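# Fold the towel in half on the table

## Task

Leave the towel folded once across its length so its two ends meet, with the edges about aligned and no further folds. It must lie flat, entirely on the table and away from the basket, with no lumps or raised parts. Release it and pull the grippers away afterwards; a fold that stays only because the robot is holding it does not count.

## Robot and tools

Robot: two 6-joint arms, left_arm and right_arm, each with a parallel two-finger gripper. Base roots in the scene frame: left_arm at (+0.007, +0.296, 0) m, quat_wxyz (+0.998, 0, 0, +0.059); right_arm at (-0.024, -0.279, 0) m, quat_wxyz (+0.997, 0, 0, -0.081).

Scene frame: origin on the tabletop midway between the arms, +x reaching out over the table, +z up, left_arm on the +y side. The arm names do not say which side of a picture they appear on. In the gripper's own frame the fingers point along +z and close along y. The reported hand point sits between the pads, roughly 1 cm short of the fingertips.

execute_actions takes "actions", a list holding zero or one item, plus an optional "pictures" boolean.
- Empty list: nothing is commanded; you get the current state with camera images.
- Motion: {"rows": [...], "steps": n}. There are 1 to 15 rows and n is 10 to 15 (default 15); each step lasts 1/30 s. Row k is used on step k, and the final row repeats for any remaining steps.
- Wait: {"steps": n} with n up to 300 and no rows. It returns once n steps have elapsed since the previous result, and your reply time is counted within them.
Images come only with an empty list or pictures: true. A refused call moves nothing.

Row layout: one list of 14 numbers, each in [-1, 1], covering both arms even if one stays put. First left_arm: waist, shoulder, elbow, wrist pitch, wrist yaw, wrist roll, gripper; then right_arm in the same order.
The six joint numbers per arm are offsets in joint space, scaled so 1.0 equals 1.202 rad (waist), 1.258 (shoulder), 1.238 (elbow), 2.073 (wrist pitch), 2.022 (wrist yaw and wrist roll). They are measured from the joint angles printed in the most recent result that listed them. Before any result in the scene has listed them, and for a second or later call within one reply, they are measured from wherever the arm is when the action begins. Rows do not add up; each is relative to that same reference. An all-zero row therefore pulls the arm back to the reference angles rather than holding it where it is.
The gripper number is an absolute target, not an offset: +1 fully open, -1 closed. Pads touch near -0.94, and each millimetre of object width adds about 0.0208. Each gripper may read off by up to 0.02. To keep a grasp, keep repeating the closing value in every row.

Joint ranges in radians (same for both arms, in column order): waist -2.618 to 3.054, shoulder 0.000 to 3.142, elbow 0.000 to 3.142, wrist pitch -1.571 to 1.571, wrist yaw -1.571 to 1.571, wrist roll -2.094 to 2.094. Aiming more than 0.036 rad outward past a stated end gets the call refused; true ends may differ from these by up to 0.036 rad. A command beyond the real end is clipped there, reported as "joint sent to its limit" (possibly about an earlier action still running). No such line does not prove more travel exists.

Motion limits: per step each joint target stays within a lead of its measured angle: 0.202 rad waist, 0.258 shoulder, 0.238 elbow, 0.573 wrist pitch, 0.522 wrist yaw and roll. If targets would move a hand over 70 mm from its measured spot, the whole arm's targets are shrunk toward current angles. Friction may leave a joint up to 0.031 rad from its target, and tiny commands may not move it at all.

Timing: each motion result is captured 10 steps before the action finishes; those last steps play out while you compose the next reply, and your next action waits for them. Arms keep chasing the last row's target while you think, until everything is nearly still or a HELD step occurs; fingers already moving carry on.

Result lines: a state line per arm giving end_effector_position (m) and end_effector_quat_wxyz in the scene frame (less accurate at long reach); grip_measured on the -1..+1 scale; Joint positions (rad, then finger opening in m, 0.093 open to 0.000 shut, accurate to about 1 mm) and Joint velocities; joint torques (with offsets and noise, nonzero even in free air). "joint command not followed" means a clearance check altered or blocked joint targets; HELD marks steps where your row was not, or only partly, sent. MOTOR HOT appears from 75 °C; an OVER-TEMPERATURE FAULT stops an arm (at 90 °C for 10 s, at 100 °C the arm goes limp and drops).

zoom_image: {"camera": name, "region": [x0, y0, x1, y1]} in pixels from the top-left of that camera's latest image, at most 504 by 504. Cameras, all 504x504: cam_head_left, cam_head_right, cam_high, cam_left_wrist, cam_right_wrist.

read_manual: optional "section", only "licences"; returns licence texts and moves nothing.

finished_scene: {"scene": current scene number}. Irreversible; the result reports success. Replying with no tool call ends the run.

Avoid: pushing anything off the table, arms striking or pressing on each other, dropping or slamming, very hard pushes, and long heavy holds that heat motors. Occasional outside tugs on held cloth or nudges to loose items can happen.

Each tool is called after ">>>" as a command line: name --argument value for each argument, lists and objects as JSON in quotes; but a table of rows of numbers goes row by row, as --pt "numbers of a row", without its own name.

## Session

>>> execute_actions --actions '[]'

Scene clock: 0.00 s of 6870.00 s.
left_arm: end_effector_position=(+0.3819, +0.3433, +0.3924) grip_measured=+0.994 end_effector_quat_wxyz=(+0.697, -0.046, +0.714, +0.042) | right_arm: end_effector_position=(+0.3478, -0.3322, +0.3946) grip_measured=+0.999 end_effector_quat_wxyz=(+0.700, +0.053, +0.711, -0.043)
Joint positions: left_arm=[ 0.008  1.055  1.035 -0.004  0.002 -0.004  0.093] | right_arm=[ 0.016  1.043  1.03  -0.003 -0.012  0.012  0.093]
Joint velocities: left_arm=[-0.007  0.002 -0.007 -0.022 -0.037 -0.037  0.   ] | right_arm=[-0.002 -0.032  0.007 -0.037  0.007 -0.037  0.   ]
Joint torques (N m, as the arm reports them, + toward a larger angle): no reading
Motor temperatures (°C, as the motors report them): left_arm=[22 25 24 27 24 25] | right_arm=[22 25 26 22 22 21]

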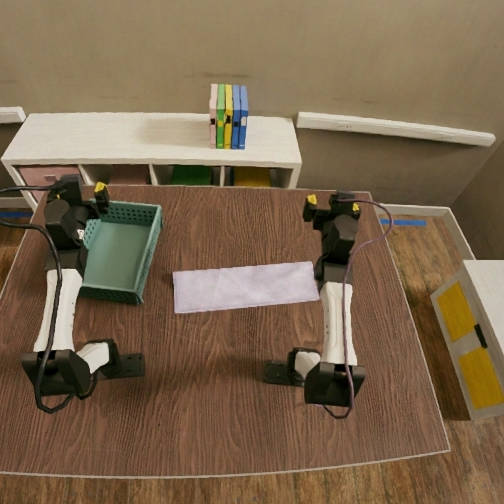

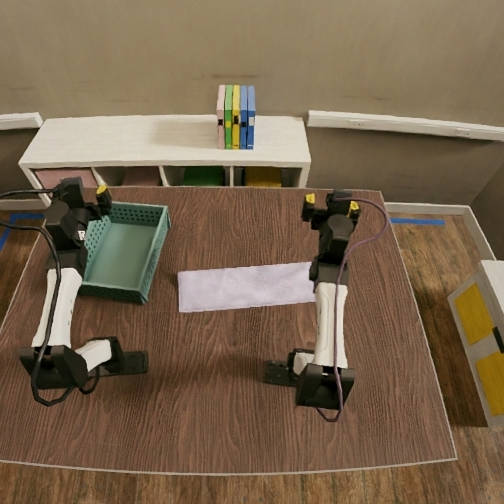

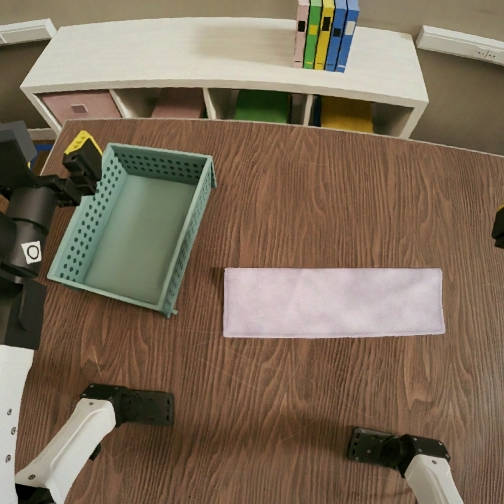

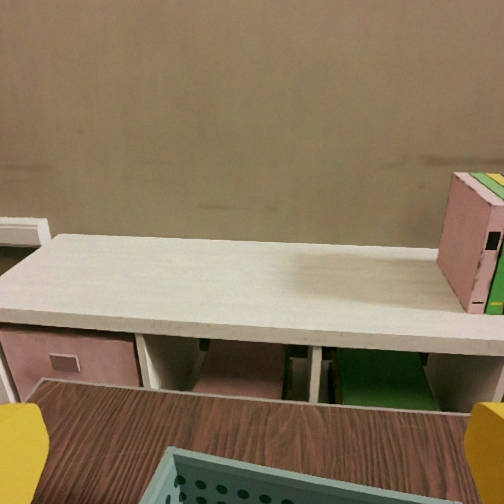

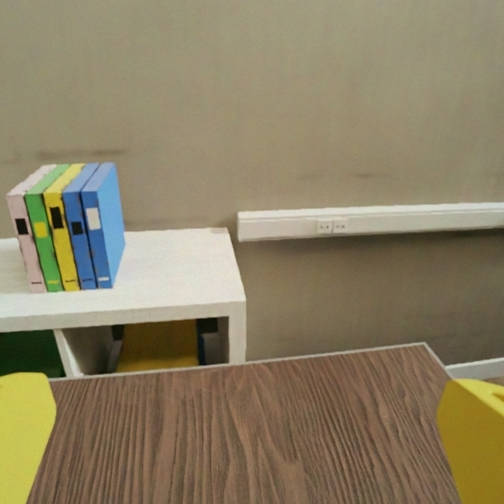

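>>> zoom_image --camera "cam_high" --region '[210, 250, 460, 360]'

>>> zoom_image --camera "cam_high" --region '[212, 258, 302, 348]'

>>> zoom_image --camera "cam_high" --region '[370, 258, 460, 348]'

Region (210, 250, 460, 360) of cam_high's 504x504 image, scaled by 2.016, with more detail than that image has; it fills the top 222 rows of this view, and the rest is white.

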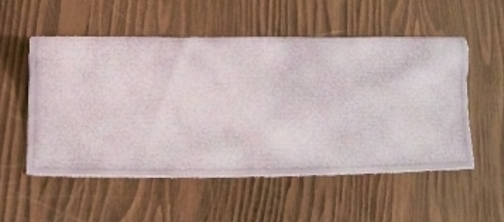

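Region (212, 258, 302, 348) of cam_high's 504x504 image, scaled by 5.600, with more detail than that image has.

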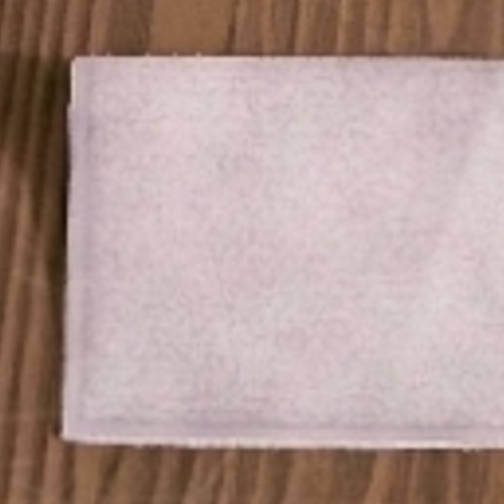

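Region (370, 258, 460, 348) of cam_high's 504x504 image, scaled by 5.600, with more detail than that image has.

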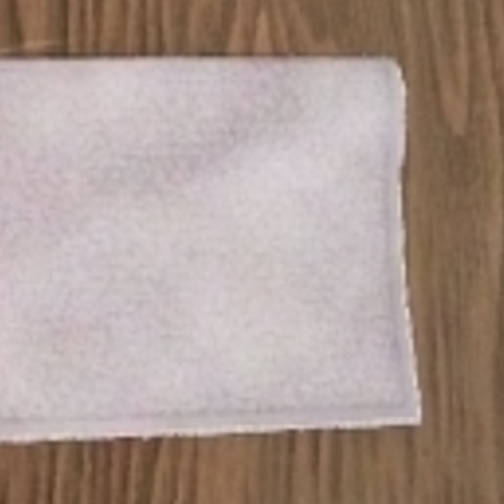

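>>> execute_actions --actions '[{"rows":[[-0.2,0,0.024,-0.05,0,0.1,-0.21,0.01,0.05,0.06,-0.1,0,0.2,-0.21],[-0.4,0,0.024,-0.1,0,0.2,-0.21,0.01,0.1,0.06,-0.2,0,0.4,-0.21],[-0.6,0,0.024,-0.15,0,0.309,-0.21,0.01,0.15,0.06,-0.3,0,0.635,-0.21],[-0.778,0,0.024,-0.2,0,0.309,-0.21,0.01,0.2,0.06,-0.4,0,0.635,-0.21],[-0.778,0,0.024,-0.25,0,0.309,-0.21,0.01,0.25,0.06,-0.452,0,0.635,-0.21],[-0.778,0,0.024,-0.3,0,0.309,-0.21,0.01,0.3,0.06,-0.452,0,0.635,-0.21],[-0.778,0,0.024,-0.35,0,0.309,-0.21,0.01,0.35,0.06,-0.452,0,0.635,-0.21],[-0.778,0,0.024,-0.425,0,0.309,-0.21,0.01,0.4,0.06,-0.452,0,0.635,-0.21],[-0.778,0,0.024,-0.425,0,0.309,-0.21,0.01,0.426,0.06,-0.452,0,0.635,-0.21],[-0.778,0,0.024,-0.425,0,0.309,-0.21,0.01,0.426,0.06,-0.452,0,0.635,-0.21],[-0.778,0,0.024,-0.425,0,0.309,-0.21,0.01,0.426,0.06,-0.452,0,0.635,-0.21],[-0.778,0,0.024,-0.425,0,0.309,-0.21,0.01,0.426,0.06,-0.452,0,0.635,-0.21],[-0.778,0,0.024,-0.425,0,0.309,-0.21,0.01,0.426,0.06,-0.452,0,0.635,-0.21],[-0.778,0.1,0.024,-0.425,0,0.309,-0.21,0.01,0.426,0.06,-0.452,0,0.635,-0.21],[-0.778,0.394,0.024,-0.425,0,0.309,-0.21,0.01,0.426,0.06,-0.452,0,0.635,-0.21]],"steps":15}]'

>>> execute_actions --actions '[{"steps":32}]' --pictures true

Scene clock: 4.20 s of 6870.00 s.
left_arm: end_effector_position=(+0.3732, +0.2287, +0.3524) grip_measured=-0.169 end_effector_quat_wxyz=(+0.630, +0.194, +0.750, +0.049) | right_arm: end_effector_position=(+0.3638, -0.3335, +0.3364) grip_measured=-0.167 end_effector_quat_wxyz=(+0.602, +0.184, +0.774, +0.061)
Joint positions: left_arm=[-0.305  1.055  1.047 -0.194 -0.011  0.328  0.037] | right_arm=[ 0.019  1.141  1.091 -0.221 -0.012  0.332  0.037]
Joint velocities: left_arm=[-1.883 -0.012 -0.007 -1.722  0.168  1.619 -0.081] | right_arm=[ 0.012  0.857 -0.007 -1.223  0.007  1.297 -0.083]
Joint torques (N m, as the arm reports them, + toward a larger angle): left_arm=[ 1.08 -2.87  9.98  1.96 -0.02 -0.15] | right_arm=[ 0.51 -0.97  7.95  2.06  0.08 -0.04]
Motor temperatures (°C, as the motors report them): left_arm=[22 25 24 29 24 25] | right_arm=[22 25 27 24 22 21]
Steps of this call (steps 1 to 90: nothing new was sent; then 1.03 s passed at rest; steps 91 to 95: the first 5 steps of this action). Readings (joint positions):
91: left_arm=[-0.023 1.055 1.037 -0.016 -0.017 0.025] | right_arm=[0.017 1.050 1.044 -0.035 -0.012 0.077]
92: left_arm=[-0.087 1.055 1.041 -0.044 -0.021 0.091] | right_arm=[0.019 1.068 1.068 -0.090 -0.012 0.172]
94: left_arm=[-0.235 1.055 1.047 -0.136 -0.015 0.267] | right_arm=[0.019 1.113 1.090 -0.179 -0.012 0.287]
95: the state above

Scene clock: 5.27 s of 6870.00 s.
left_arm: end_effector_position=(+0.2181, +0.0731, +0.0717) grip_measured=-0.208 end_effector_quat_wxyz=(+0.093, +0.650, +0.754, -0.014) | right_arm: end_effector_position=(+0.2760, -0.3207, +0.0706) grip_measured=-0.207 end_effector_quat_wxyz=(+0.053, +0.654, +0.754, +0.041)
Joint positions: left_arm=[-0.925  1.568  1.057 -0.872  0.009  0.614  0.035] | right_arm=[ 0.019  1.598  1.091 -0.931 -0.012  1.286  0.035]
Joint velocities: left_arm=[-0.007 -0.012 -0.017 -0.007  0.066  0.051  0.   ] | right_arm=[-0.007 -0.027 -0.007 -0.007  0.037 -0.051 -0.   ]
Joint torques (N m, as the arm reports them, + toward a larger angle): left_arm=[-0.16 -7.93  8.06  0.61  0.03 -0.08] | right_arm=[ 0.89 -7.57  7.24  0.56  0.12 -0.01]
Motor temperatures (°C, as the motors report them): left_arm=[22 25 25 29 24 25] | right_arm=[22 25 27 24 22 21]
Kept back: nothing.
Steps of this call (steps 1 to 10: the last 10 steps of your previous action; steps 11 to 32: the robot went on to your last target). Readings (joint positions):
1: left_arm=[-0.369 1.055 1.047 -0.258 -0.009 0.374] | right_arm=[0.019 1.173 1.091 -0.264 -0.012 0.375]
2: left_arm=[-0.430 1.055 1.047 -0.326 -0.006 0.412] | right_arm=[0.019 1.210 1.091 -0.310 -0.012 0.420]
4: left_arm=[-0.542 1.055 1.047 -0.467 -0.004 0.465] | right_arm=[0.019 1.291 1.091 -0.406 -0.012 0.512]
8: left_arm=[-0.818 1.055 1.047 -0.705 -0.003 0.550] | right_arm=[0.019 1.478 1.091 -0.611 -0.012 0.765]
32: the state above

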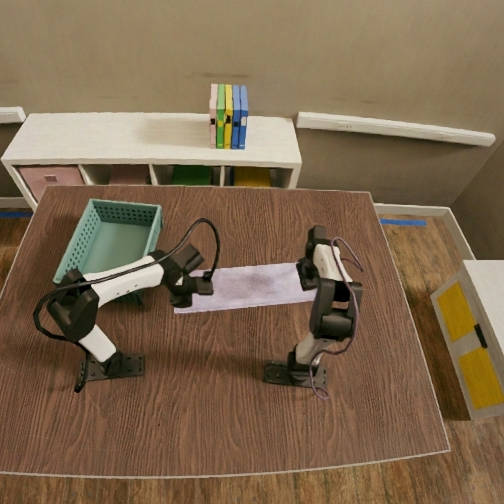

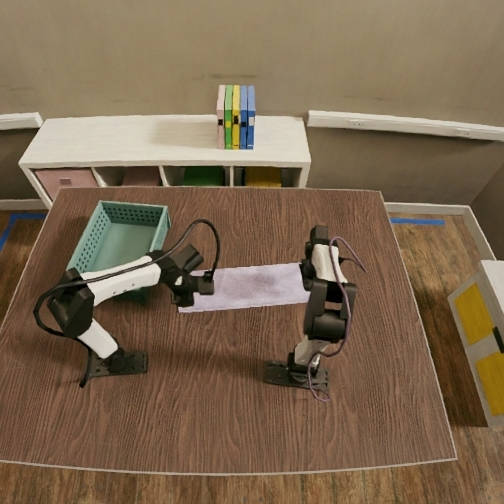

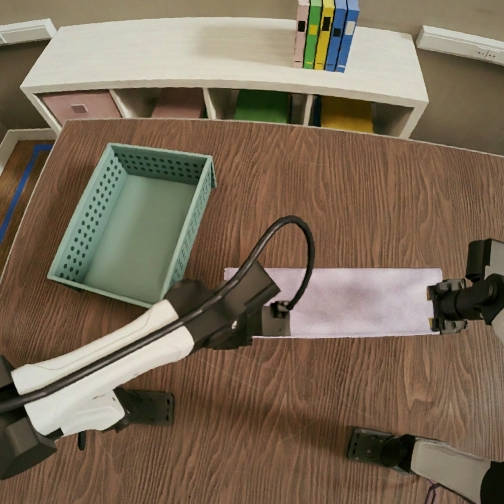

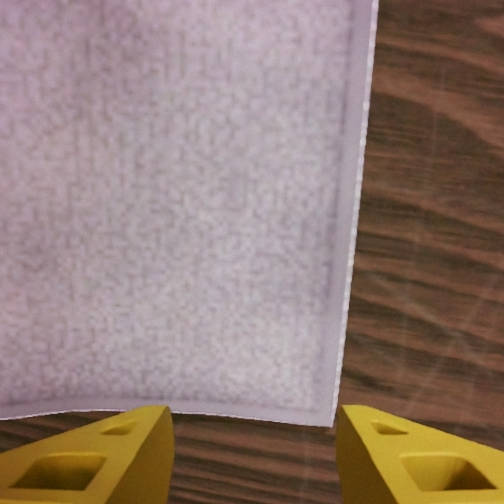

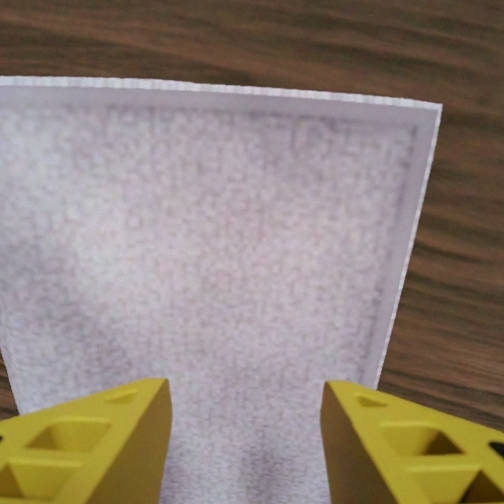

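>>> execute_actions --actions '[{"rows":[[-0.027,0.008,-0.04,0.03,0,0,-0.21,-0.04,-0.04,-0.05,0.025,0,-0.02,-0.21],[-0.027,0.008,-0.085,0.055,0,0,-0.21,-0.07,-0.04,-0.11,0.05,0,-0.04,-0.21],[-0.027,0.008,-0.128,0.082,0,0,-0.21,-0.1,-0.04,-0.163,0.077,0,-0.04,-0.21]],"steps":15}]'

>>> execute_actions --actions '[{"steps":14}]' --pictures true

Scene clock: 6.53 s of 6870.00 s.
left_arm: end_effector_position=(+0.2045, +0.0772, +0.0436) grip_measured=-0.208 end_effector_quat_wxyz=(+0.085, +0.659, +0.747, -0.014) | right_arm: end_effector_position=(+0.2487, -0.3450, +0.0442) grip_measured=-0.207 end_effector_quat_wxyz=(+0.050, +0.675, +0.735, +0.035)
Joint positions: left_arm=[-0.949  1.57   0.944 -0.771  0.008  0.614  0.035] | right_arm=[-0.083  1.556  0.94  -0.832 -0.015  1.241  0.035]
Joint velocities: left_arm=[-0.056  0.051 -0.706  0.081 -0.081  0.007 -0.   ] | right_arm=[-0.593 -0.007 -0.857  0.066  0.051 -0.183  0.   ]
Joint torques (N m, as the arm reports them, + toward a larger angle): left_arm=[-0.43 -5.89  7.09  1.17  0.11 -0.12] | right_arm=[ 1.56 -6.28  6.15  1.07  0.03 -0.19]
Motor temperatures (°C, as the motors report them): left_arm=[22 25 25 29 24 25] | right_arm=[22 26 27 24 22 21]
Steps of this call (steps 1 to 15: the robot went on to your last target; steps 16 to 33: nothing new was sent; steps 34 to 38: the first 5 steps of this action). Readings (joint positions):
34: left_arm=[-0.927 1.568 1.052 -0.864 0.008 0.614] | right_arm=[0.014 1.592 1.082 -0.920 -0.014 1.282]
35: left_arm=[-0.934 1.568 1.036 -0.840 0.008 0.614] | right_arm=[-0.002 1.580 1.055 -0.893 -0.016 1.268]
37: left_arm=[-0.946 1.568 0.972 -0.781 0.008 0.614] | right_arm=[-0.058 1.556 0.972 -0.839 -0.017 1.247]
38: the state above

Scene clock: 7.00 s of 6870.00 s.
left_arm: end_effector_position=(+0.2036, +0.0777, +0.0347) grip_measured=-0.208 end_effector_quat_wxyz=(+0.090, +0.659, +0.746, -0.014) | right_arm: end_effector_position=(+0.2419, -0.3494, +0.0333) grip_measured=-0.207 end_effector_quat_wxyz=(+0.050, +0.673, +0.737, +0.032)
Joint positions: left_arm=[-0.95   1.574  0.907 -0.723  0.008  0.614  0.035] | right_arm=[-0.103  1.556  0.893 -0.79  -0.012  1.215  0.035]
Joint velocities: left_arm=[ 0.002 -0.007  0.002  0.066 -0.007  0.022 -0.   ] | right_arm=[-0.002 -0.012 -0.007  0.022  0.125  0.037 -0.   ]
Joint torques (N m, as the arm reports them, + toward a larger angle): left_arm=[-0.61 -5.9   6.37  0.89  0.11 -0.13] | right_arm=[ 0.29 -6.13  5.58  0.78  0.12 -0.17]
Motor temperatures (°C, as the motors report them): left_arm=[22 26 25 29 24 25] | right_arm=[22 26 27 24 22 21]
Kept back: nothing.
Steps of this call (steps 1 to 10: the last 10 steps of your previous action; steps 11 to 14: the robot went on to your last target). Readings (joint positions):
1: left_arm=[-0.950 1.572 0.924 -0.769 0.008 0.614] | right_arm=[-0.097 1.556 0.915 -0.830 -0.013 1.236]
2: left_arm=[-0.950 1.573 0.913 -0.768 0.008 0.614] | right_arm=[-0.103 1.556 0.900 -0.830 -0.012 1.232]
4: left_arm=[-0.950 1.574 0.907 -0.761 0.008 0.614] | right_arm=[-0.103 1.556 0.893 -0.827 -0.012 1.226]
8: left_arm=[-0.950 1.574 0.907 -0.734 0.008 0.614] | right_arm=[-0.103 1.556 0.893 -0.801 -0.012 1.218]
14: the state above

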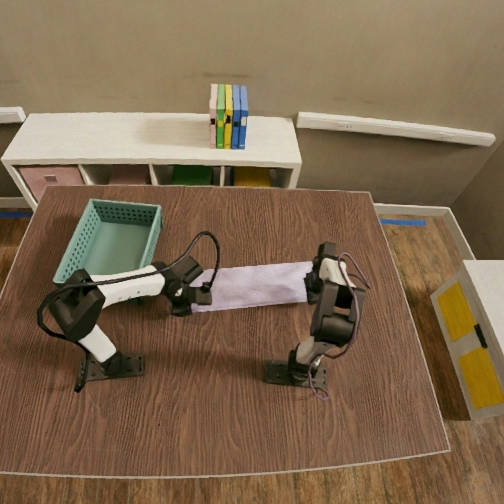

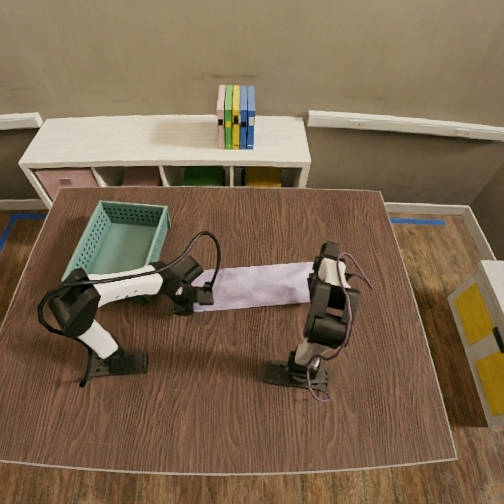

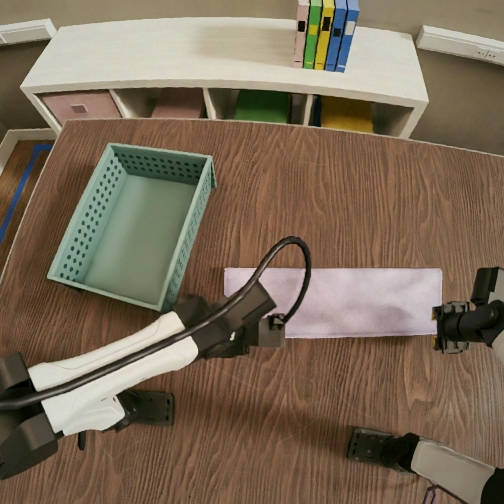

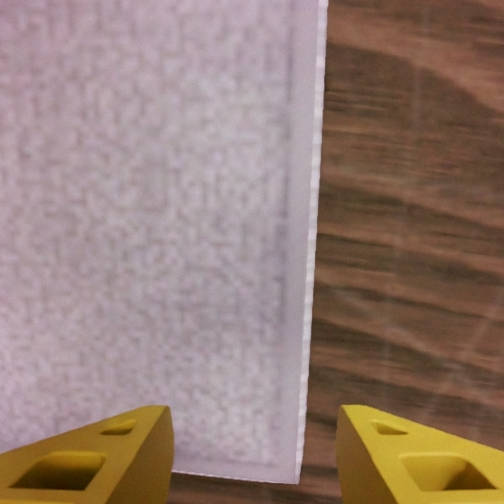

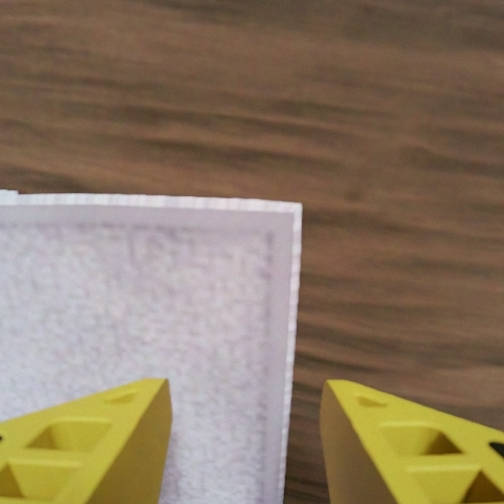

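>>> execute_actions --actions '[{"rows":[[0,0.015,-0.015,0.02,0,0,-0.21,0,0.015,-0.015,0.02,0,0,-0.21],[0,0.025,-0.025,0.035,0,0,-0.21,0,0.025,-0.025,0.035,0,0,-0.21],[0,0.035,-0.036,0.05,0,0,-0.21,0,0.035,-0.036,0.052,0,0,-0.21],[0,0.044,-0.047,0.05,0,0,-0.21,0,0.044,-0.045,0.052,0,0,-0.21]],"steps":15}]'

>>> execute_actions --actions '[{"steps":12}]' --pictures true

Scene clock: 7.87 s of 6870.00 s.
left_arm: end_effector_position=(+0.2075, +0.0734, +0.0266) grip_measured=-0.208 end_effector_quat_wxyz=(+0.099, +0.659, +0.746, -0.015) | right_arm: end_effector_position=(+0.2467, -0.3507, +0.0233) grip_measured=-0.207 end_effector_quat_wxyz=(+0.056, +0.672, +0.737, +0.035)
Joint positions: left_arm=[-0.95   1.596  0.89  -0.665  0.008  0.614  0.035] | right_arm=[-0.103  1.581  0.873 -0.73  -0.012  1.213  0.035]
Joint velocities: left_arm=[-0.012  0.266 -0.232  0.286 -0.007 -0.051 -0.002] | right_arm=[-0.012  0.295 -0.252  0.198 -0.081 -0.095  0.   ]
Joint torques (N m, as the arm reports them, + toward a larger angle): left_arm=[ 0.07 -4.99  4.91  0.78  0.09 -0.12] | right_arm=[ 0.16 -4.77  4.21  0.68  0.11 -0.07]
Motor temperatures (°C, as the motors report them): left_arm=[22 26 25 29 24 25] | right_arm=[22 26 27 24 22 21]
Steps of this call (steps 1 to 21: the robot went on to your last target; steps 22 to 26: the first 5 steps of this action). Readings (joint positions):
22: left_arm=[-0.950 1.574 0.907 -0.718 0.008 0.614] | right_arm=[-0.103 1.556 0.893 -0.784 -0.012 1.213]
23: left_arm=[-0.950 1.576 0.907 -0.711 0.008 0.614] | right_arm=[-0.103 1.558 0.891 -0.776 -0.012 1.213]
25: left_arm=[-0.950 1.587 0.898 -0.678 0.008 0.614] | right_arm=[-0.103 1.571 0.880 -0.743 -0.012 1.213]
26: the state above

Scene clock: 8.27 s of 6870.00 s.
left_arm: end_effector_position=(+0.2043, +0.0769, +0.0147) grip_measured=-0.208 end_effector_quat_wxyz=(+0.087, +0.660, +0.746, -0.014) | right_arm: end_effector_position=(+0.2442, -0.3500, +0.0129) grip_measured=-0.207 end_effector_quat_wxyz=(+0.050, +0.673, +0.738, +0.032)
Joint positions: left_arm=[-0.95   1.62   0.866 -0.64   0.008  0.614  0.035] | right_arm=[-0.103  1.604  0.851 -0.7   -0.012  1.213  0.035]
Joint velocities: left_arm=[ 0.002 -0.002 -0.017  0.022 -0.037 -0.007  0.001] | right_arm=[ 0.002  0.022  0.007  0.037  0.081 -0.051  0.002]
Joint torques (N m, as the arm reports them, + toward a larger angle): left_arm=[ 0.03 -5.67  5.5   0.89  0.1  -0.11] | right_arm=[ 0.15 -5.13  4.64  0.79  0.11 -0.07]
Motor temperatures (°C, as the motors report them): left_arm=[22 26 25 29 24 25] | right_arm=[22 26 27 24 22 21]
Kept back: nothing.
Steps of this call (steps 1 to 10: the last 10 steps of your previous action; steps 11 to 12: the robot went on to your last target). Readings (joint positions):
1: left_arm=[-0.950 1.604 0.882 -0.659 0.008 0.614] | right_arm=[-0.103 1.591 0.865 -0.722 -0.012 1.213]
2: left_arm=[-0.950 1.611 0.875 -0.655 0.008 0.614] | right_arm=[-0.103 1.598 0.859 -0.718 -0.012 1.213]
4: left_arm=[-0.950 1.619 0.867 -0.653 0.008 0.614] | right_arm=[-0.103 1.604 0.852 -0.715 -0.012 1.213]
8: left_arm=[-0.950 1.620 0.866 -0.645 0.008 0.614] | right_arm=[-0.103 1.604 0.851 -0.705 -0.012 1.213]
12: the state above

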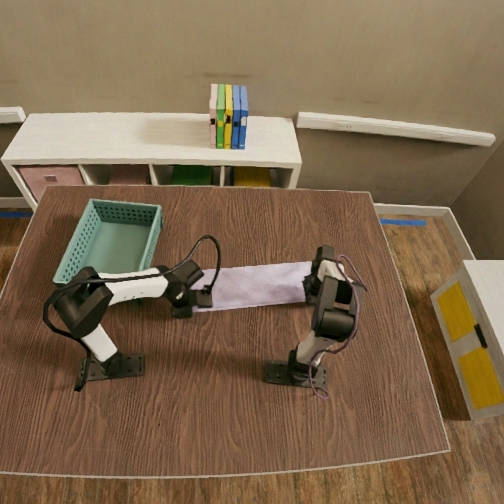

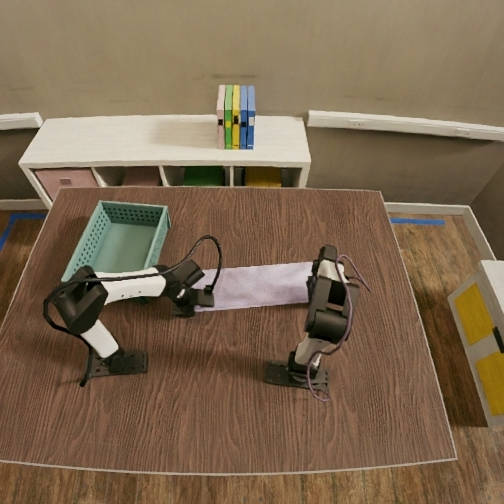

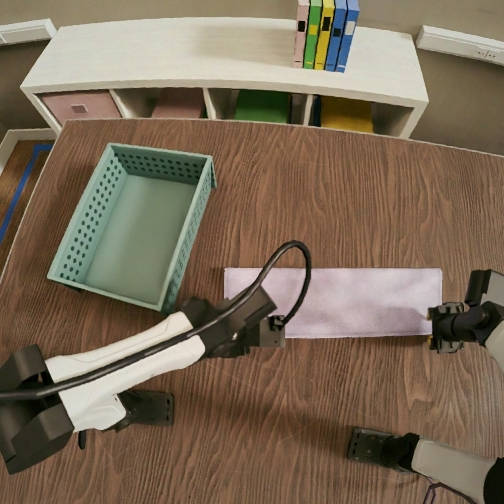

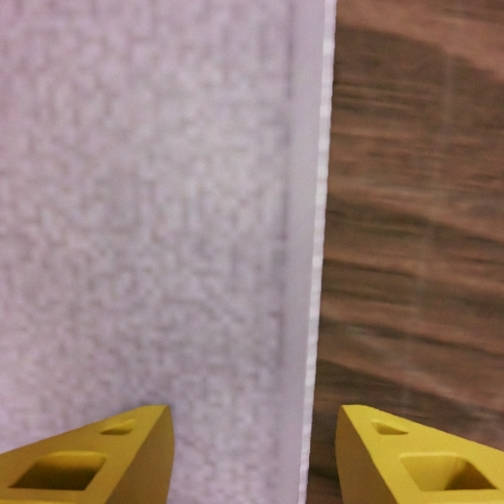

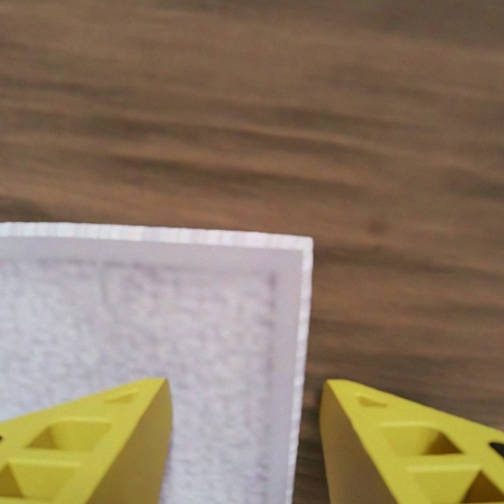

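>>> execute_actions --actions '[{"rows":[[0,0.035,-0.012,0.01,0,0,-0.21,0,0.035,-0.012,0.01,0,0,-0.21],[0,0.035,-0.012,0.01,0,0,-0.21,0,0.035,-0.012,0.01,0,0,-0.21],[0,0.035,-0.012,0.01,0,0,-0.21,0,0.035,-0.012,0.01,0,0,-0.21],[0,0.035,-0.012,0.01,0,0,-0.21,0,0.035,-0.012,0.01,0,0,-0.21],[0,0.035,-0.012,0.01,0,0,-0.21,0,0.035,-0.012,0.01,0,0,-0.21],[0,0.035,-0.012,0.01,0,0,-0.21,0,0.035,-0.012,0.01,0,0,-0.21],[0,0.035,-0.012,0.01,0,0,-0.3,0,0.035,-0.012,0.01,0,0,-0.3],[0,0.035,-0.012,0.01,0,0,-0.4,0,0.035,-0.012,0.01,0,0,-0.4],[0,0.035,-0.012,0.01,0,0,-0.5,0,0.035,-0.012,0.01,0,0,-0.5],[0,0.035,-0.012,0.01,0,0,-0.6,0,0.035,-0.012,0.01,0,0,-0.6],[0,0.035,-0.012,0.01,0,0,-0.7,0,0.035,-0.012,0.01,0,0,-0.7],[0,0.035,-0.012,0.01,0,0,-0.8,0,0.035,-0.012,0.01,0,0,-0.8],[0,0.035,-0.012,0.01,0,0,-0.9,0,0.035,-0.012,0.01,0,0,-0.9],[0,0.035,-0.012,0.01,0,0,-1,0,0.035,-0.012,0.01,0,0,-1]],"steps":15}]'

>>> execute_actions --actions '[{"rows":[[0,0,0,0,0,0,-1,0,0,0,0,0,0,-1],[0,0,0,0,0,0,-1,0,0,0,0,0,0,-1],[0,0,0,0,0,0,-1,0,0,0,0,0,0,-1],[0,-0.03,0,0,0,0,-1,0,-0.03,0,0,0,0,-1],[0,-0.06,0,0,0,0,-1,0,-0.06,0,0,0,0,-1],[0,-0.09,0,0,0,0,-1,0,-0.09,0,0,0,0,-1],[0,-0.12,0,0,0,0,-1,0,-0.13,0,0,0,0,-1],[0,-0.15,0,0,0,0,-1,0,-0.165,0,0,0,0,-1],[0,-0.18,0,0,0,0,-1,0,-0.2,0,0,0,0,-1]],"steps":15}]'

>>> execute_actions --actions '[{"steps":14}]' --pictures true

Scene clock: 10.03 s of 6870.00 s.
left_arm: end_effector_position=(+0.2036, +0.0777, +0.0076) grip_measured=-0.208 end_effector_quat_wxyz=(+0.078, +0.660, +0.747, -0.013) | right_arm: end_effector_position=(+0.2441, -0.3500, +0.0087) grip_measured=-0.207 end_effector_quat_wxyz=(+0.045, +0.673, +0.738, +0.030)
Joint positions: left_arm=[-0.95   1.646  0.866 -0.633  0.008  0.614  0.035] | right_arm=[-0.103  1.621  0.851 -0.693 -0.012  1.213  0.035]
Joint velocities: left_arm=[ 0.002  0.017 -0.007 -0.051  0.022 -0.051 -0.001] | right_arm=[-0.002 -0.007 -0.017 -0.051  0.022 -0.11  -0.   ]
Joint torques (N m, as the arm reports them, + toward a larger angle): left_arm=[-0.03 -5.17  5.47  0.83  0.07 -0.1 ] | right_arm=[ 0.16 -3.63  4.47  0.77  0.12 -0.08]
Motor temperatures (°C, as the motors report them): left_arm=[22 26 25 29 24 25] | right_arm=[22 26 27 24 22 21]
Steps of this call (steps 1 to 30: the robot went on to your last target; steps 31 to 48: nothing new was sent; steps 49 to 53: the first 5 steps of this action). Readings (joint positions):
49: left_arm=[-0.950 1.623 0.866 -0.636 0.008 0.614] | right_arm=[-0.103 1.608 0.851 -0.697 -0.012 1.213]
50: left_arm=[-0.950 1.629 0.866 -0.634 0.008 0.614] | right_arm=[-0.103 1.615 0.851 -0.694 -0.012 1.213]
52: left_arm=[-0.950 1.643 0.866 -0.633 0.008 0.614] | right_arm=[-0.103 1.621 0.851 -0.693 -0.012 1.213]
53: the state above

Scene clock: 10.53 s of 6870.00 s.
left_arm: end_effector_position=(+0.2068, +0.0753, +0.0116) grip_measured=-0.991 end_effector_quat_wxyz=(+0.090, +0.659, +0.746, -0.012) | right_arm: end_effector_position=(+0.2496, -0.3503, +0.0131) grip_measured=-0.986 end_effector_quat_wxyz=(+0.057, +0.672, +0.737, +0.040)
Joint positions: left_arm=[-0.95   1.633  0.866 -0.622  0.004  0.614  0.   ] | right_arm=[-0.103  1.606  0.851 -0.677 -0.019  1.213  0.   ]
Joint velocities: left_arm=[-0.002 -0.33  -0.012 -0.081  0.051  0.066  0.   ] | right_arm=[ 0.002 -0.344 -0.022 -0.168  0.037  0.051  0.   ]
Joint torques (N m, as the arm reports them, + toward a larger angle): left_arm=[  0.12 -10.04   6.82   0.83   0.11  -0.12] | right_arm=[ 0.19 -8.9   5.72  0.85  0.11 -0.07]
Motor temperatures (°C, as the motors report them): left_arm=[22 26 25 29 24 25] | right_arm=[22 26 27 24 22 21]
Steps of this call (steps 1 to 10: the last 10 steps of your previous action; steps 11 to 15: the first 5 steps of this action, its rows measured from where the robot was after step 10). Readings (joint positions):
10: left_arm=[-0.950 1.646 0.866 -0.621 0.004 0.614] | right_arm=[-0.103 1.621 0.851 -0.675 -0.019 1.213]
11: left_arm=[-0.950 1.646 0.866 -0.621 0.004 0.614] | right_arm=[-0.103 1.621 0.851 -0.675 -0.019 1.213]
12: left_arm=[-0.950 1.646 0.866 -0.621 0.004 0.614] | right_arm=[-0.103 1.621 0.851 -0.675 -0.019 1.213]
14: left_arm=[-0.950 1.643 0.866 -0.622 0.004 0.614] | right_arm=[-0.103 1.616 0.851 -0.675 -0.019 1.213]
15: the state above

Scene clock: 11.00 s of 6870.00 s.
left_arm: end_effector_position=(+0.2172, +0.0640, +0.0731) grip_measured=-0.991 end_effector_quat_wxyz=(+0.195, +0.649, +0.735, -0.023) | right_arm: end_effector_position=(+0.2653, -0.3545, +0.0779) grip_measured=-0.986 end_effector_quat_wxyz=(+0.162, +0.661, +0.727, +0.094)
Joint positions: left_arm=[-0.95   1.419  0.866 -0.622  0.004  0.614  0.   ] | right_arm=[-0.103  1.368  0.851 -0.678 -0.02   1.213  0.   ]
Joint velocities: left_arm=[-0.002 -0.002 -0.007  0.051 -0.007 -0.051  0.   ] | right_arm=[-0.002 -0.007 -0.012 -0.007  0.095 -0.022  0.   ]
Joint torques (N m, as the arm reports them, + toward a larger angle): left_arm=[ 0.05 -5.26  7.92  1.16  0.09 -0.13] | right_arm=[ 0.16 -4.38  6.64  1.25  0.11 -0.1 ]
Motor temperatures (°C, as the motors report them): left_arm=[22 26 25 29 24 25] | right_arm=[22 26 27 24 22 21]
Kept back: nothing.
Steps of this call (steps 1 to 10: the last 10 steps of your previous action; steps 11 to 14: the robot went on to your last target). Readings (joint positions):
1: left_arm=[-0.950 1.616 0.866 -0.624 0.004 0.614] | right_arm=[-0.103 1.588 0.851 -0.679 -0.019 1.213]
2: left_arm=[-0.950 1.589 0.866 -0.625 0.004 0.614] | right_arm=[-0.103 1.559 0.851 -0.680 -0.019 1.213]
4: left_arm=[-0.950 1.514 0.866 -0.625 0.004 0.614] | right_arm=[-0.103 1.474 0.851 -0.681 -0.020 1.213]
8: left_arm=[-0.950 1.420 0.866 -0.620 0.004 0.614] | right_arm=[-0.103 1.368 0.851 -0.674 -0.020 1.213]
14: the state above

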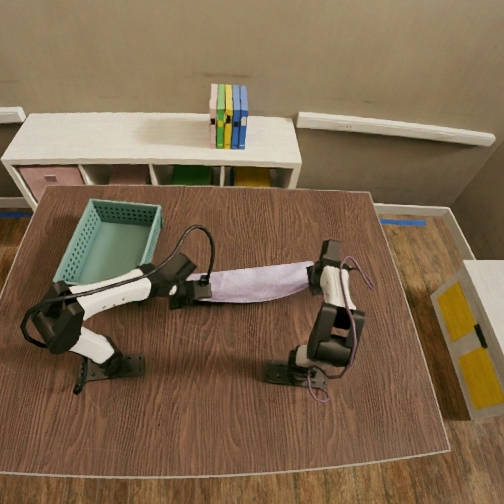

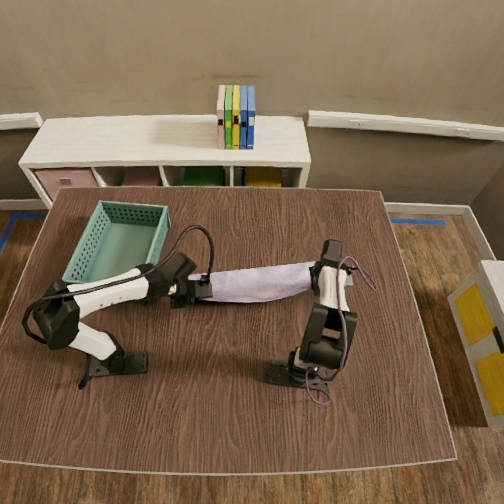

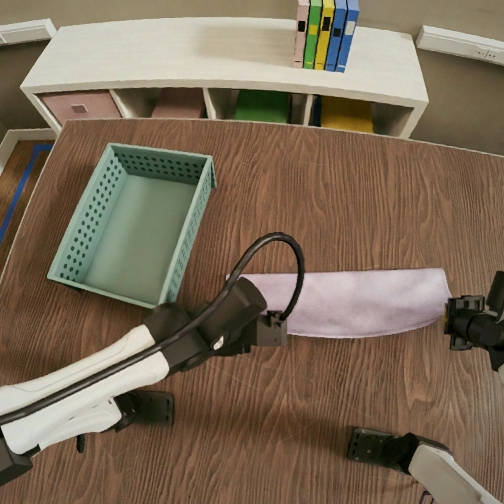

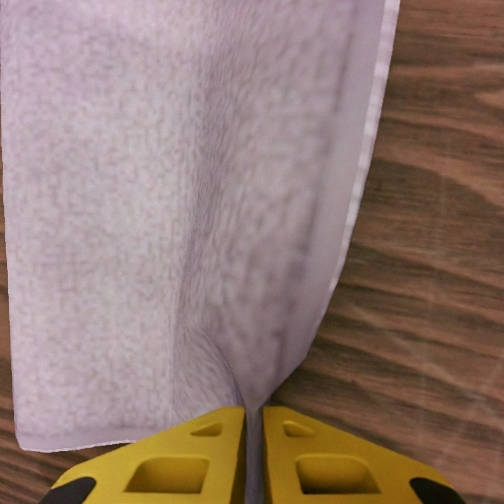

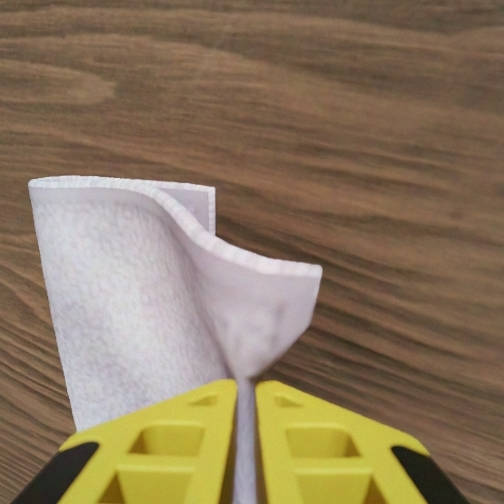

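>>> execute_actions --actions '[]'

Scene clock: 12.87 s of 6870.00 s.
left_arm: end_effector_position=(+0.2172, +0.0640, +0.0731) grip_measured=-0.991 end_effector_quat_wxyz=(+0.195, +0.649, +0.735, -0.023) | right_arm: end_effector_position=(+0.2653, -0.3545, +0.0779) grip_measured=-0.986 end_effector_quat_wxyz=(+0.162, +0.661, +0.727, +0.094)
Joint positions: left_arm=[-0.95   1.419  0.866 -0.622  0.004  0.614  0.   ] | right_arm=[-0.103  1.368  0.851 -0.678 -0.02   1.213  0.   ]
Joint velocities: left_arm=[-0.002  0.007 -0.017 -0.022 -0.007  0.037  0.   ] | right_arm=[ 0.002  0.007  0.007 -0.022  0.037 -0.037  0.   ]
Joint torques (N m, as the arm reports them, + toward a larger angle): left_arm=[ 0.03 -5.28  7.81  1.14  0.09 -0.13] | right_arm=[ 0.15 -4.35  6.62  1.25  0.11 -0.1 ]
Motor temperatures (°C, as the motors report them): left_arm=[22 26 25 29 24 25] | right_arm=[22 26 27 24 22 21]
Kept back: nothing.
Steps of this call (steps 1 to 30: the robot went on to your last target; steps 31 to 56: nothing new was sent). Readings (joint positions):
1: left_arm=[-0.950 1.419 0.866 -0.622 0.004 0.614] | right_arm=[-0.103 1.368 0.851 -0.678 -0.020 1.213]
2: left_arm=[-0.950 1.419 0.866 -0.622 0.004 0.614] | right_arm=[-0.103 1.368 0.851 -0.678 -0.020 1.213]
4: left_arm=[-0.950 1.419 0.866 -0.622 0.004 0.614] | right_arm=[-0.103 1.368 0.851 -0.678 -0.020 1.213]
8: left_arm=[-0.950 1.419 0.866 -0.622 0.004 0.614] | right_arm=[-0.103 1.368 0.851 -0.678 -0.020 1.213]
56: the state above
All arms were judged still, so your last target was given up. Only a new action makes them travel on or press farther. Fingers that are still opening or closing keep moving.

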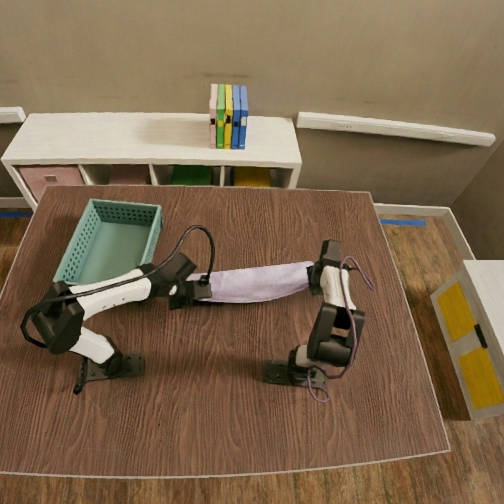

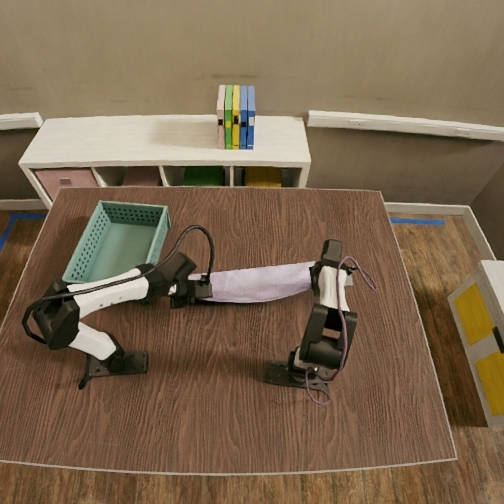

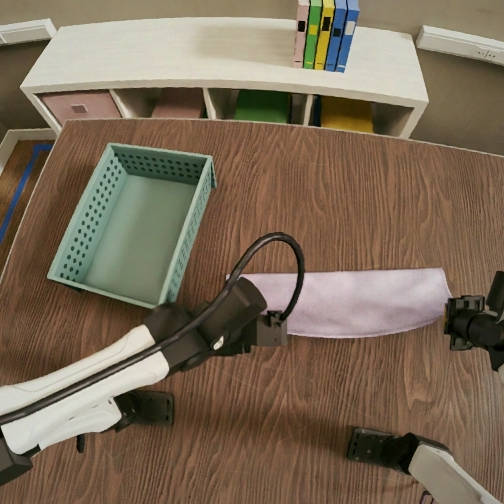

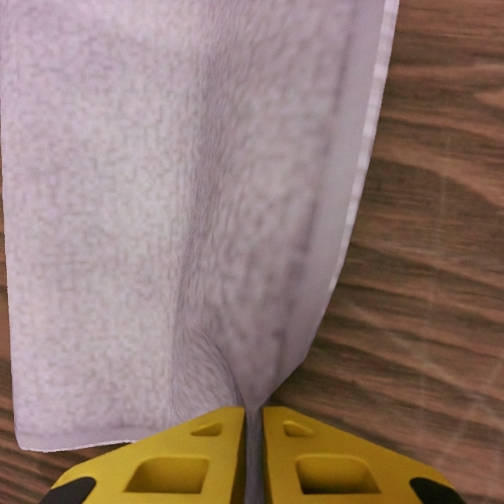

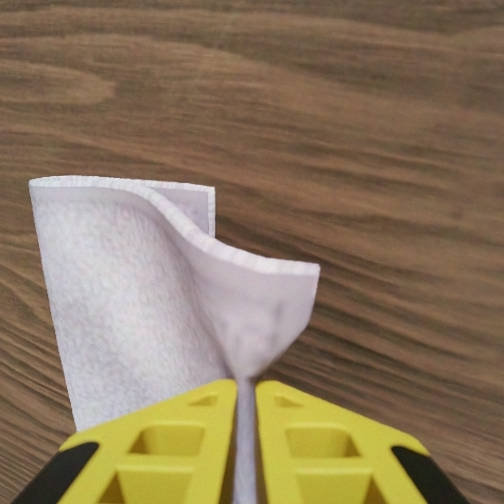

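>>> execute_actions --actions '[{"rows":[[0.006,0.007,0.016,-0.005,0,0.003,-1,0.002,0.01,0.019,-0.005,0,0.001,-1],[0.015,0.019,0.043,-0.014,0,0.009,-1,0.006,0.027,0.051,-0.013,0,0.003,-1],[0.029,0.036,0.081,-0.026,0,0.017,-1,0.01,0.051,0.095,-0.025,0,0.006,-1],[0.044,0.055,0.124,-0.04,0,0.026,-1,0.016,0.079,0.146,-0.038,0,0.01,-1],[0.059,0.074,0.167,-0.053,0,0.035,-1,0.021,0.106,0.197,-0.051,0,0.013,-1],[0.074,0.093,0.21,-0.067,0,0.044,-1,0.027,0.133,0.248,-0.064,0,0.017,-1],[0.09,0.112,0.253,-0.081,0,0.054,-1,0.032,0.161,0.298,-0.078,0,0.02,-1],[0.105,0.131,0.296,-0.095,0,0.063,-1,0.038,0.188,0.349,-0.091,0,0.024,-1],[0.12,0.15,0.34,-0.108,0,0.072,-1,0.043,0.215,0.4,-0.104,0,0.027,-1],[0.136,0.169,0.383,-0.122,0,0.081,-1,0.049,0.243,0.451,-0.117,0,0.031,-1],[0.151,0.188,0.426,-0.136,0,0.09,-1,0.055,0.27,0.502,-0.13,0,0.034,-1],[0.166,0.207,0.469,-0.15,0,0.099,-1,0.06,0.298,0.552,-0.144,0,0.037,-1],[0.178,0.221,0.501,-0.16,0,0.106,-1,0.064,0.318,0.591,-0.153,0,0.04,-1],[0.187,0.233,0.528,-0.169,0,0.112,-1,0.068,0.335,0.622,-0.162,0,0.042,-1],[0.191,0.238,0.539,-0.172,0,0.114,-1,0.069,0.342,0.635,-0.165,0,0.043,-1]],"steps":15}]'

>>> execute_actions --actions '[{"steps":22}]' --pictures true

Scene clock: 17.33 s of 6870.00 s.
left_arm: end_effector_position=(+0.2318, +0.0616, +0.0846) grip_measured=-0.991 end_effector_quat_wxyz=(+0.188, +0.649, +0.737, -0.018) | right_arm: end_effector_position=(+0.2790, -0.3559, +0.0886) grip_measured=-0.986 end_effector_quat_wxyz=(+0.147, +0.663, +0.729, +0.088)
Joint positions: left_arm=[-0.921  1.465  0.959 -0.686  0.005  0.639  0.   ] | right_arm=[-0.096  1.439  0.965 -0.753 -0.02   1.221  0.   ]
Joint velocities: left_arm=[ 0.442  0.667  1.316 -0.549 -0.007  0.242  0.   ] | right_arm=[ 0.125  0.955  1.551 -0.623 -0.007  0.066  0.   ]
Joint torques (N m, as the arm reports them, + toward a larger angle): left_arm=[ 1.49 -5.19 10.68  1.49  0.11 -0.08] | right_arm=[ 0.95 -4.74  9.3   1.8   0.11 -0.07]
Motor temperatures (°C, as the motors report them): left_arm=[22 26 26 29 24 25] | right_arm=[22 26 28 24 22 21]
Steps of this call (steps 1 to 90: nothing new was sent; then 1.30 s passed at rest; steps 91 to 95: the first 5 steps of this action). Readings (joint positions):
91: left_arm=[-0.950 1.419 0.866 -0.622 0.004 0.614] | right_arm=[-0.103 1.368 0.851 -0.678 -0.020 1.213]
92: left_arm=[-0.949 1.421 0.870 -0.628 0.004 0.616] | right_arm=[-0.103 1.371 0.858 -0.688 -0.020 1.213]
94: left_arm=[-0.935 1.444 0.917 -0.665 0.005 0.630] | right_arm=[-0.100 1.408 0.915 -0.731 -0.020 1.217]
95: the state above

Scene clock: 18.07 s of 6870.00 s.
left_arm: end_effector_position=(+0.3400, +0.0653, +0.1649) grip_measured=-0.991 end_effector_quat_wxyz=(+0.206, +0.645, +0.736, +0.022) | right_arm: end_effector_position=(+0.3893, -0.3540, +0.1632) grip_measured=-0.986 end_effector_quat_wxyz=(+0.158, +0.660, +0.726, +0.109)
Joint positions: left_arm=[-0.721  1.706  1.511 -0.96   0.005  0.835  0.   ] | right_arm=[-0.024  1.788  1.613 -1.011 -0.02   1.292  0.   ]
Joint velocities: left_arm=[ 0.002 -0.002  0.002 -0.051  0.051  0.007  0.   ] | right_arm=[-0.002  0.007  0.007 -0.051 -0.022  0.022  0.   ]
Joint torques (N m, as the arm reports them, + toward a larger angle): left_arm=[ 0.23 -7.44  9.74  1.02  0.11 -0.09] | right_arm=[ 0.48 -7.56  8.56  1.24  0.11 -0.01]
Motor temperatures (°C, as the motors report them): left_arm=[22 26 26 29 24 25] | right_arm=[22 26 28 24 22 21]
Kept back: nothing.
Steps of this call (steps 1 to 10: the last 10 steps of your previous action; steps 11 to 22: the robot went on to your last target). Readings (joint positions):
1: left_arm=[-0.904 1.489 1.009 -0.704 0.005 0.651] | right_arm=[-0.090 1.473 1.024 -0.773 -0.020 1.225]
2: left_arm=[-0.885 1.514 1.063 -0.721 0.005 0.664] | right_arm=[-0.084 1.509 1.088 -0.789 -0.020 1.229]
4: left_arm=[-0.847 1.561 1.176 -0.756 0.005 0.692] | right_arm=[-0.070 1.577 1.220 -0.819 -0.020 1.239]
8: left_arm=[-0.772 1.649 1.393 -0.838 0.005 0.756] | right_arm=[-0.042 1.708 1.477 -0.893 -0.020 1.262]
22: the state above

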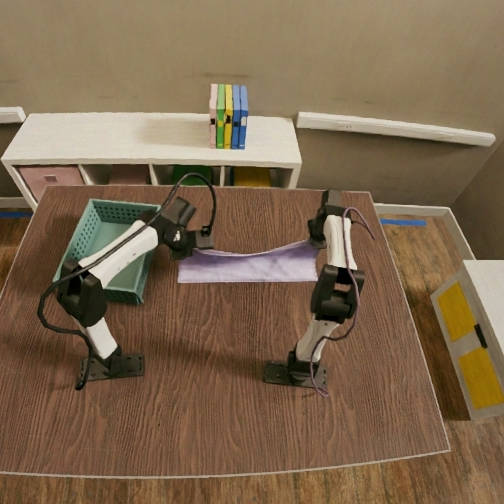

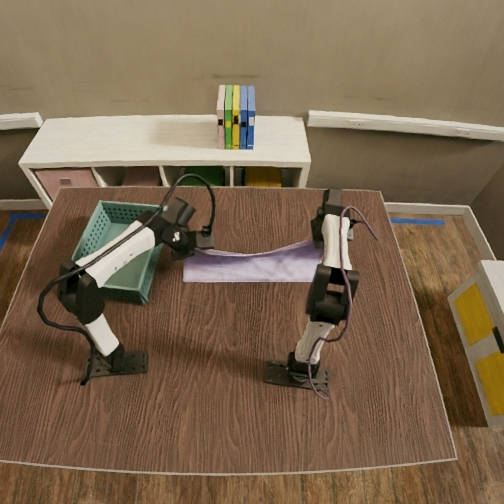

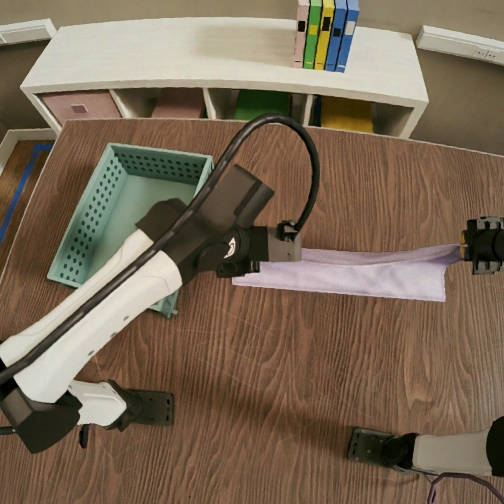

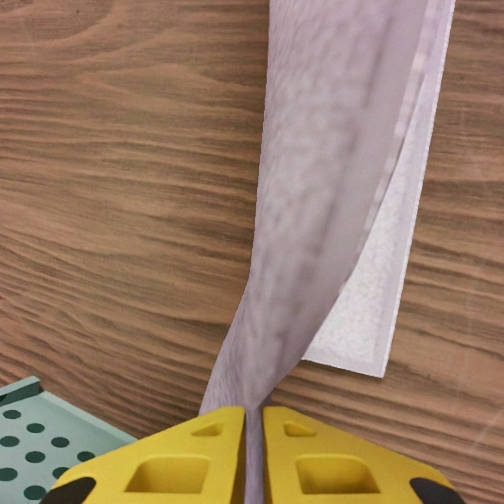

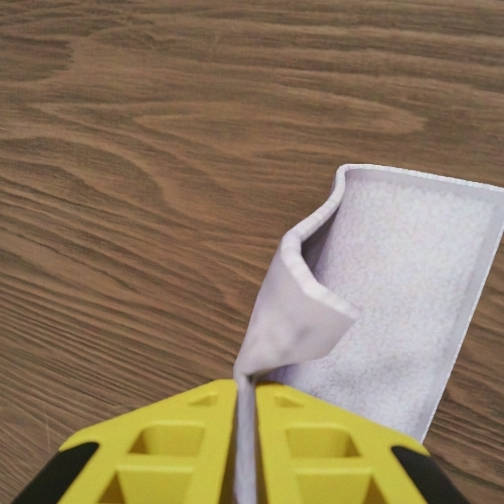

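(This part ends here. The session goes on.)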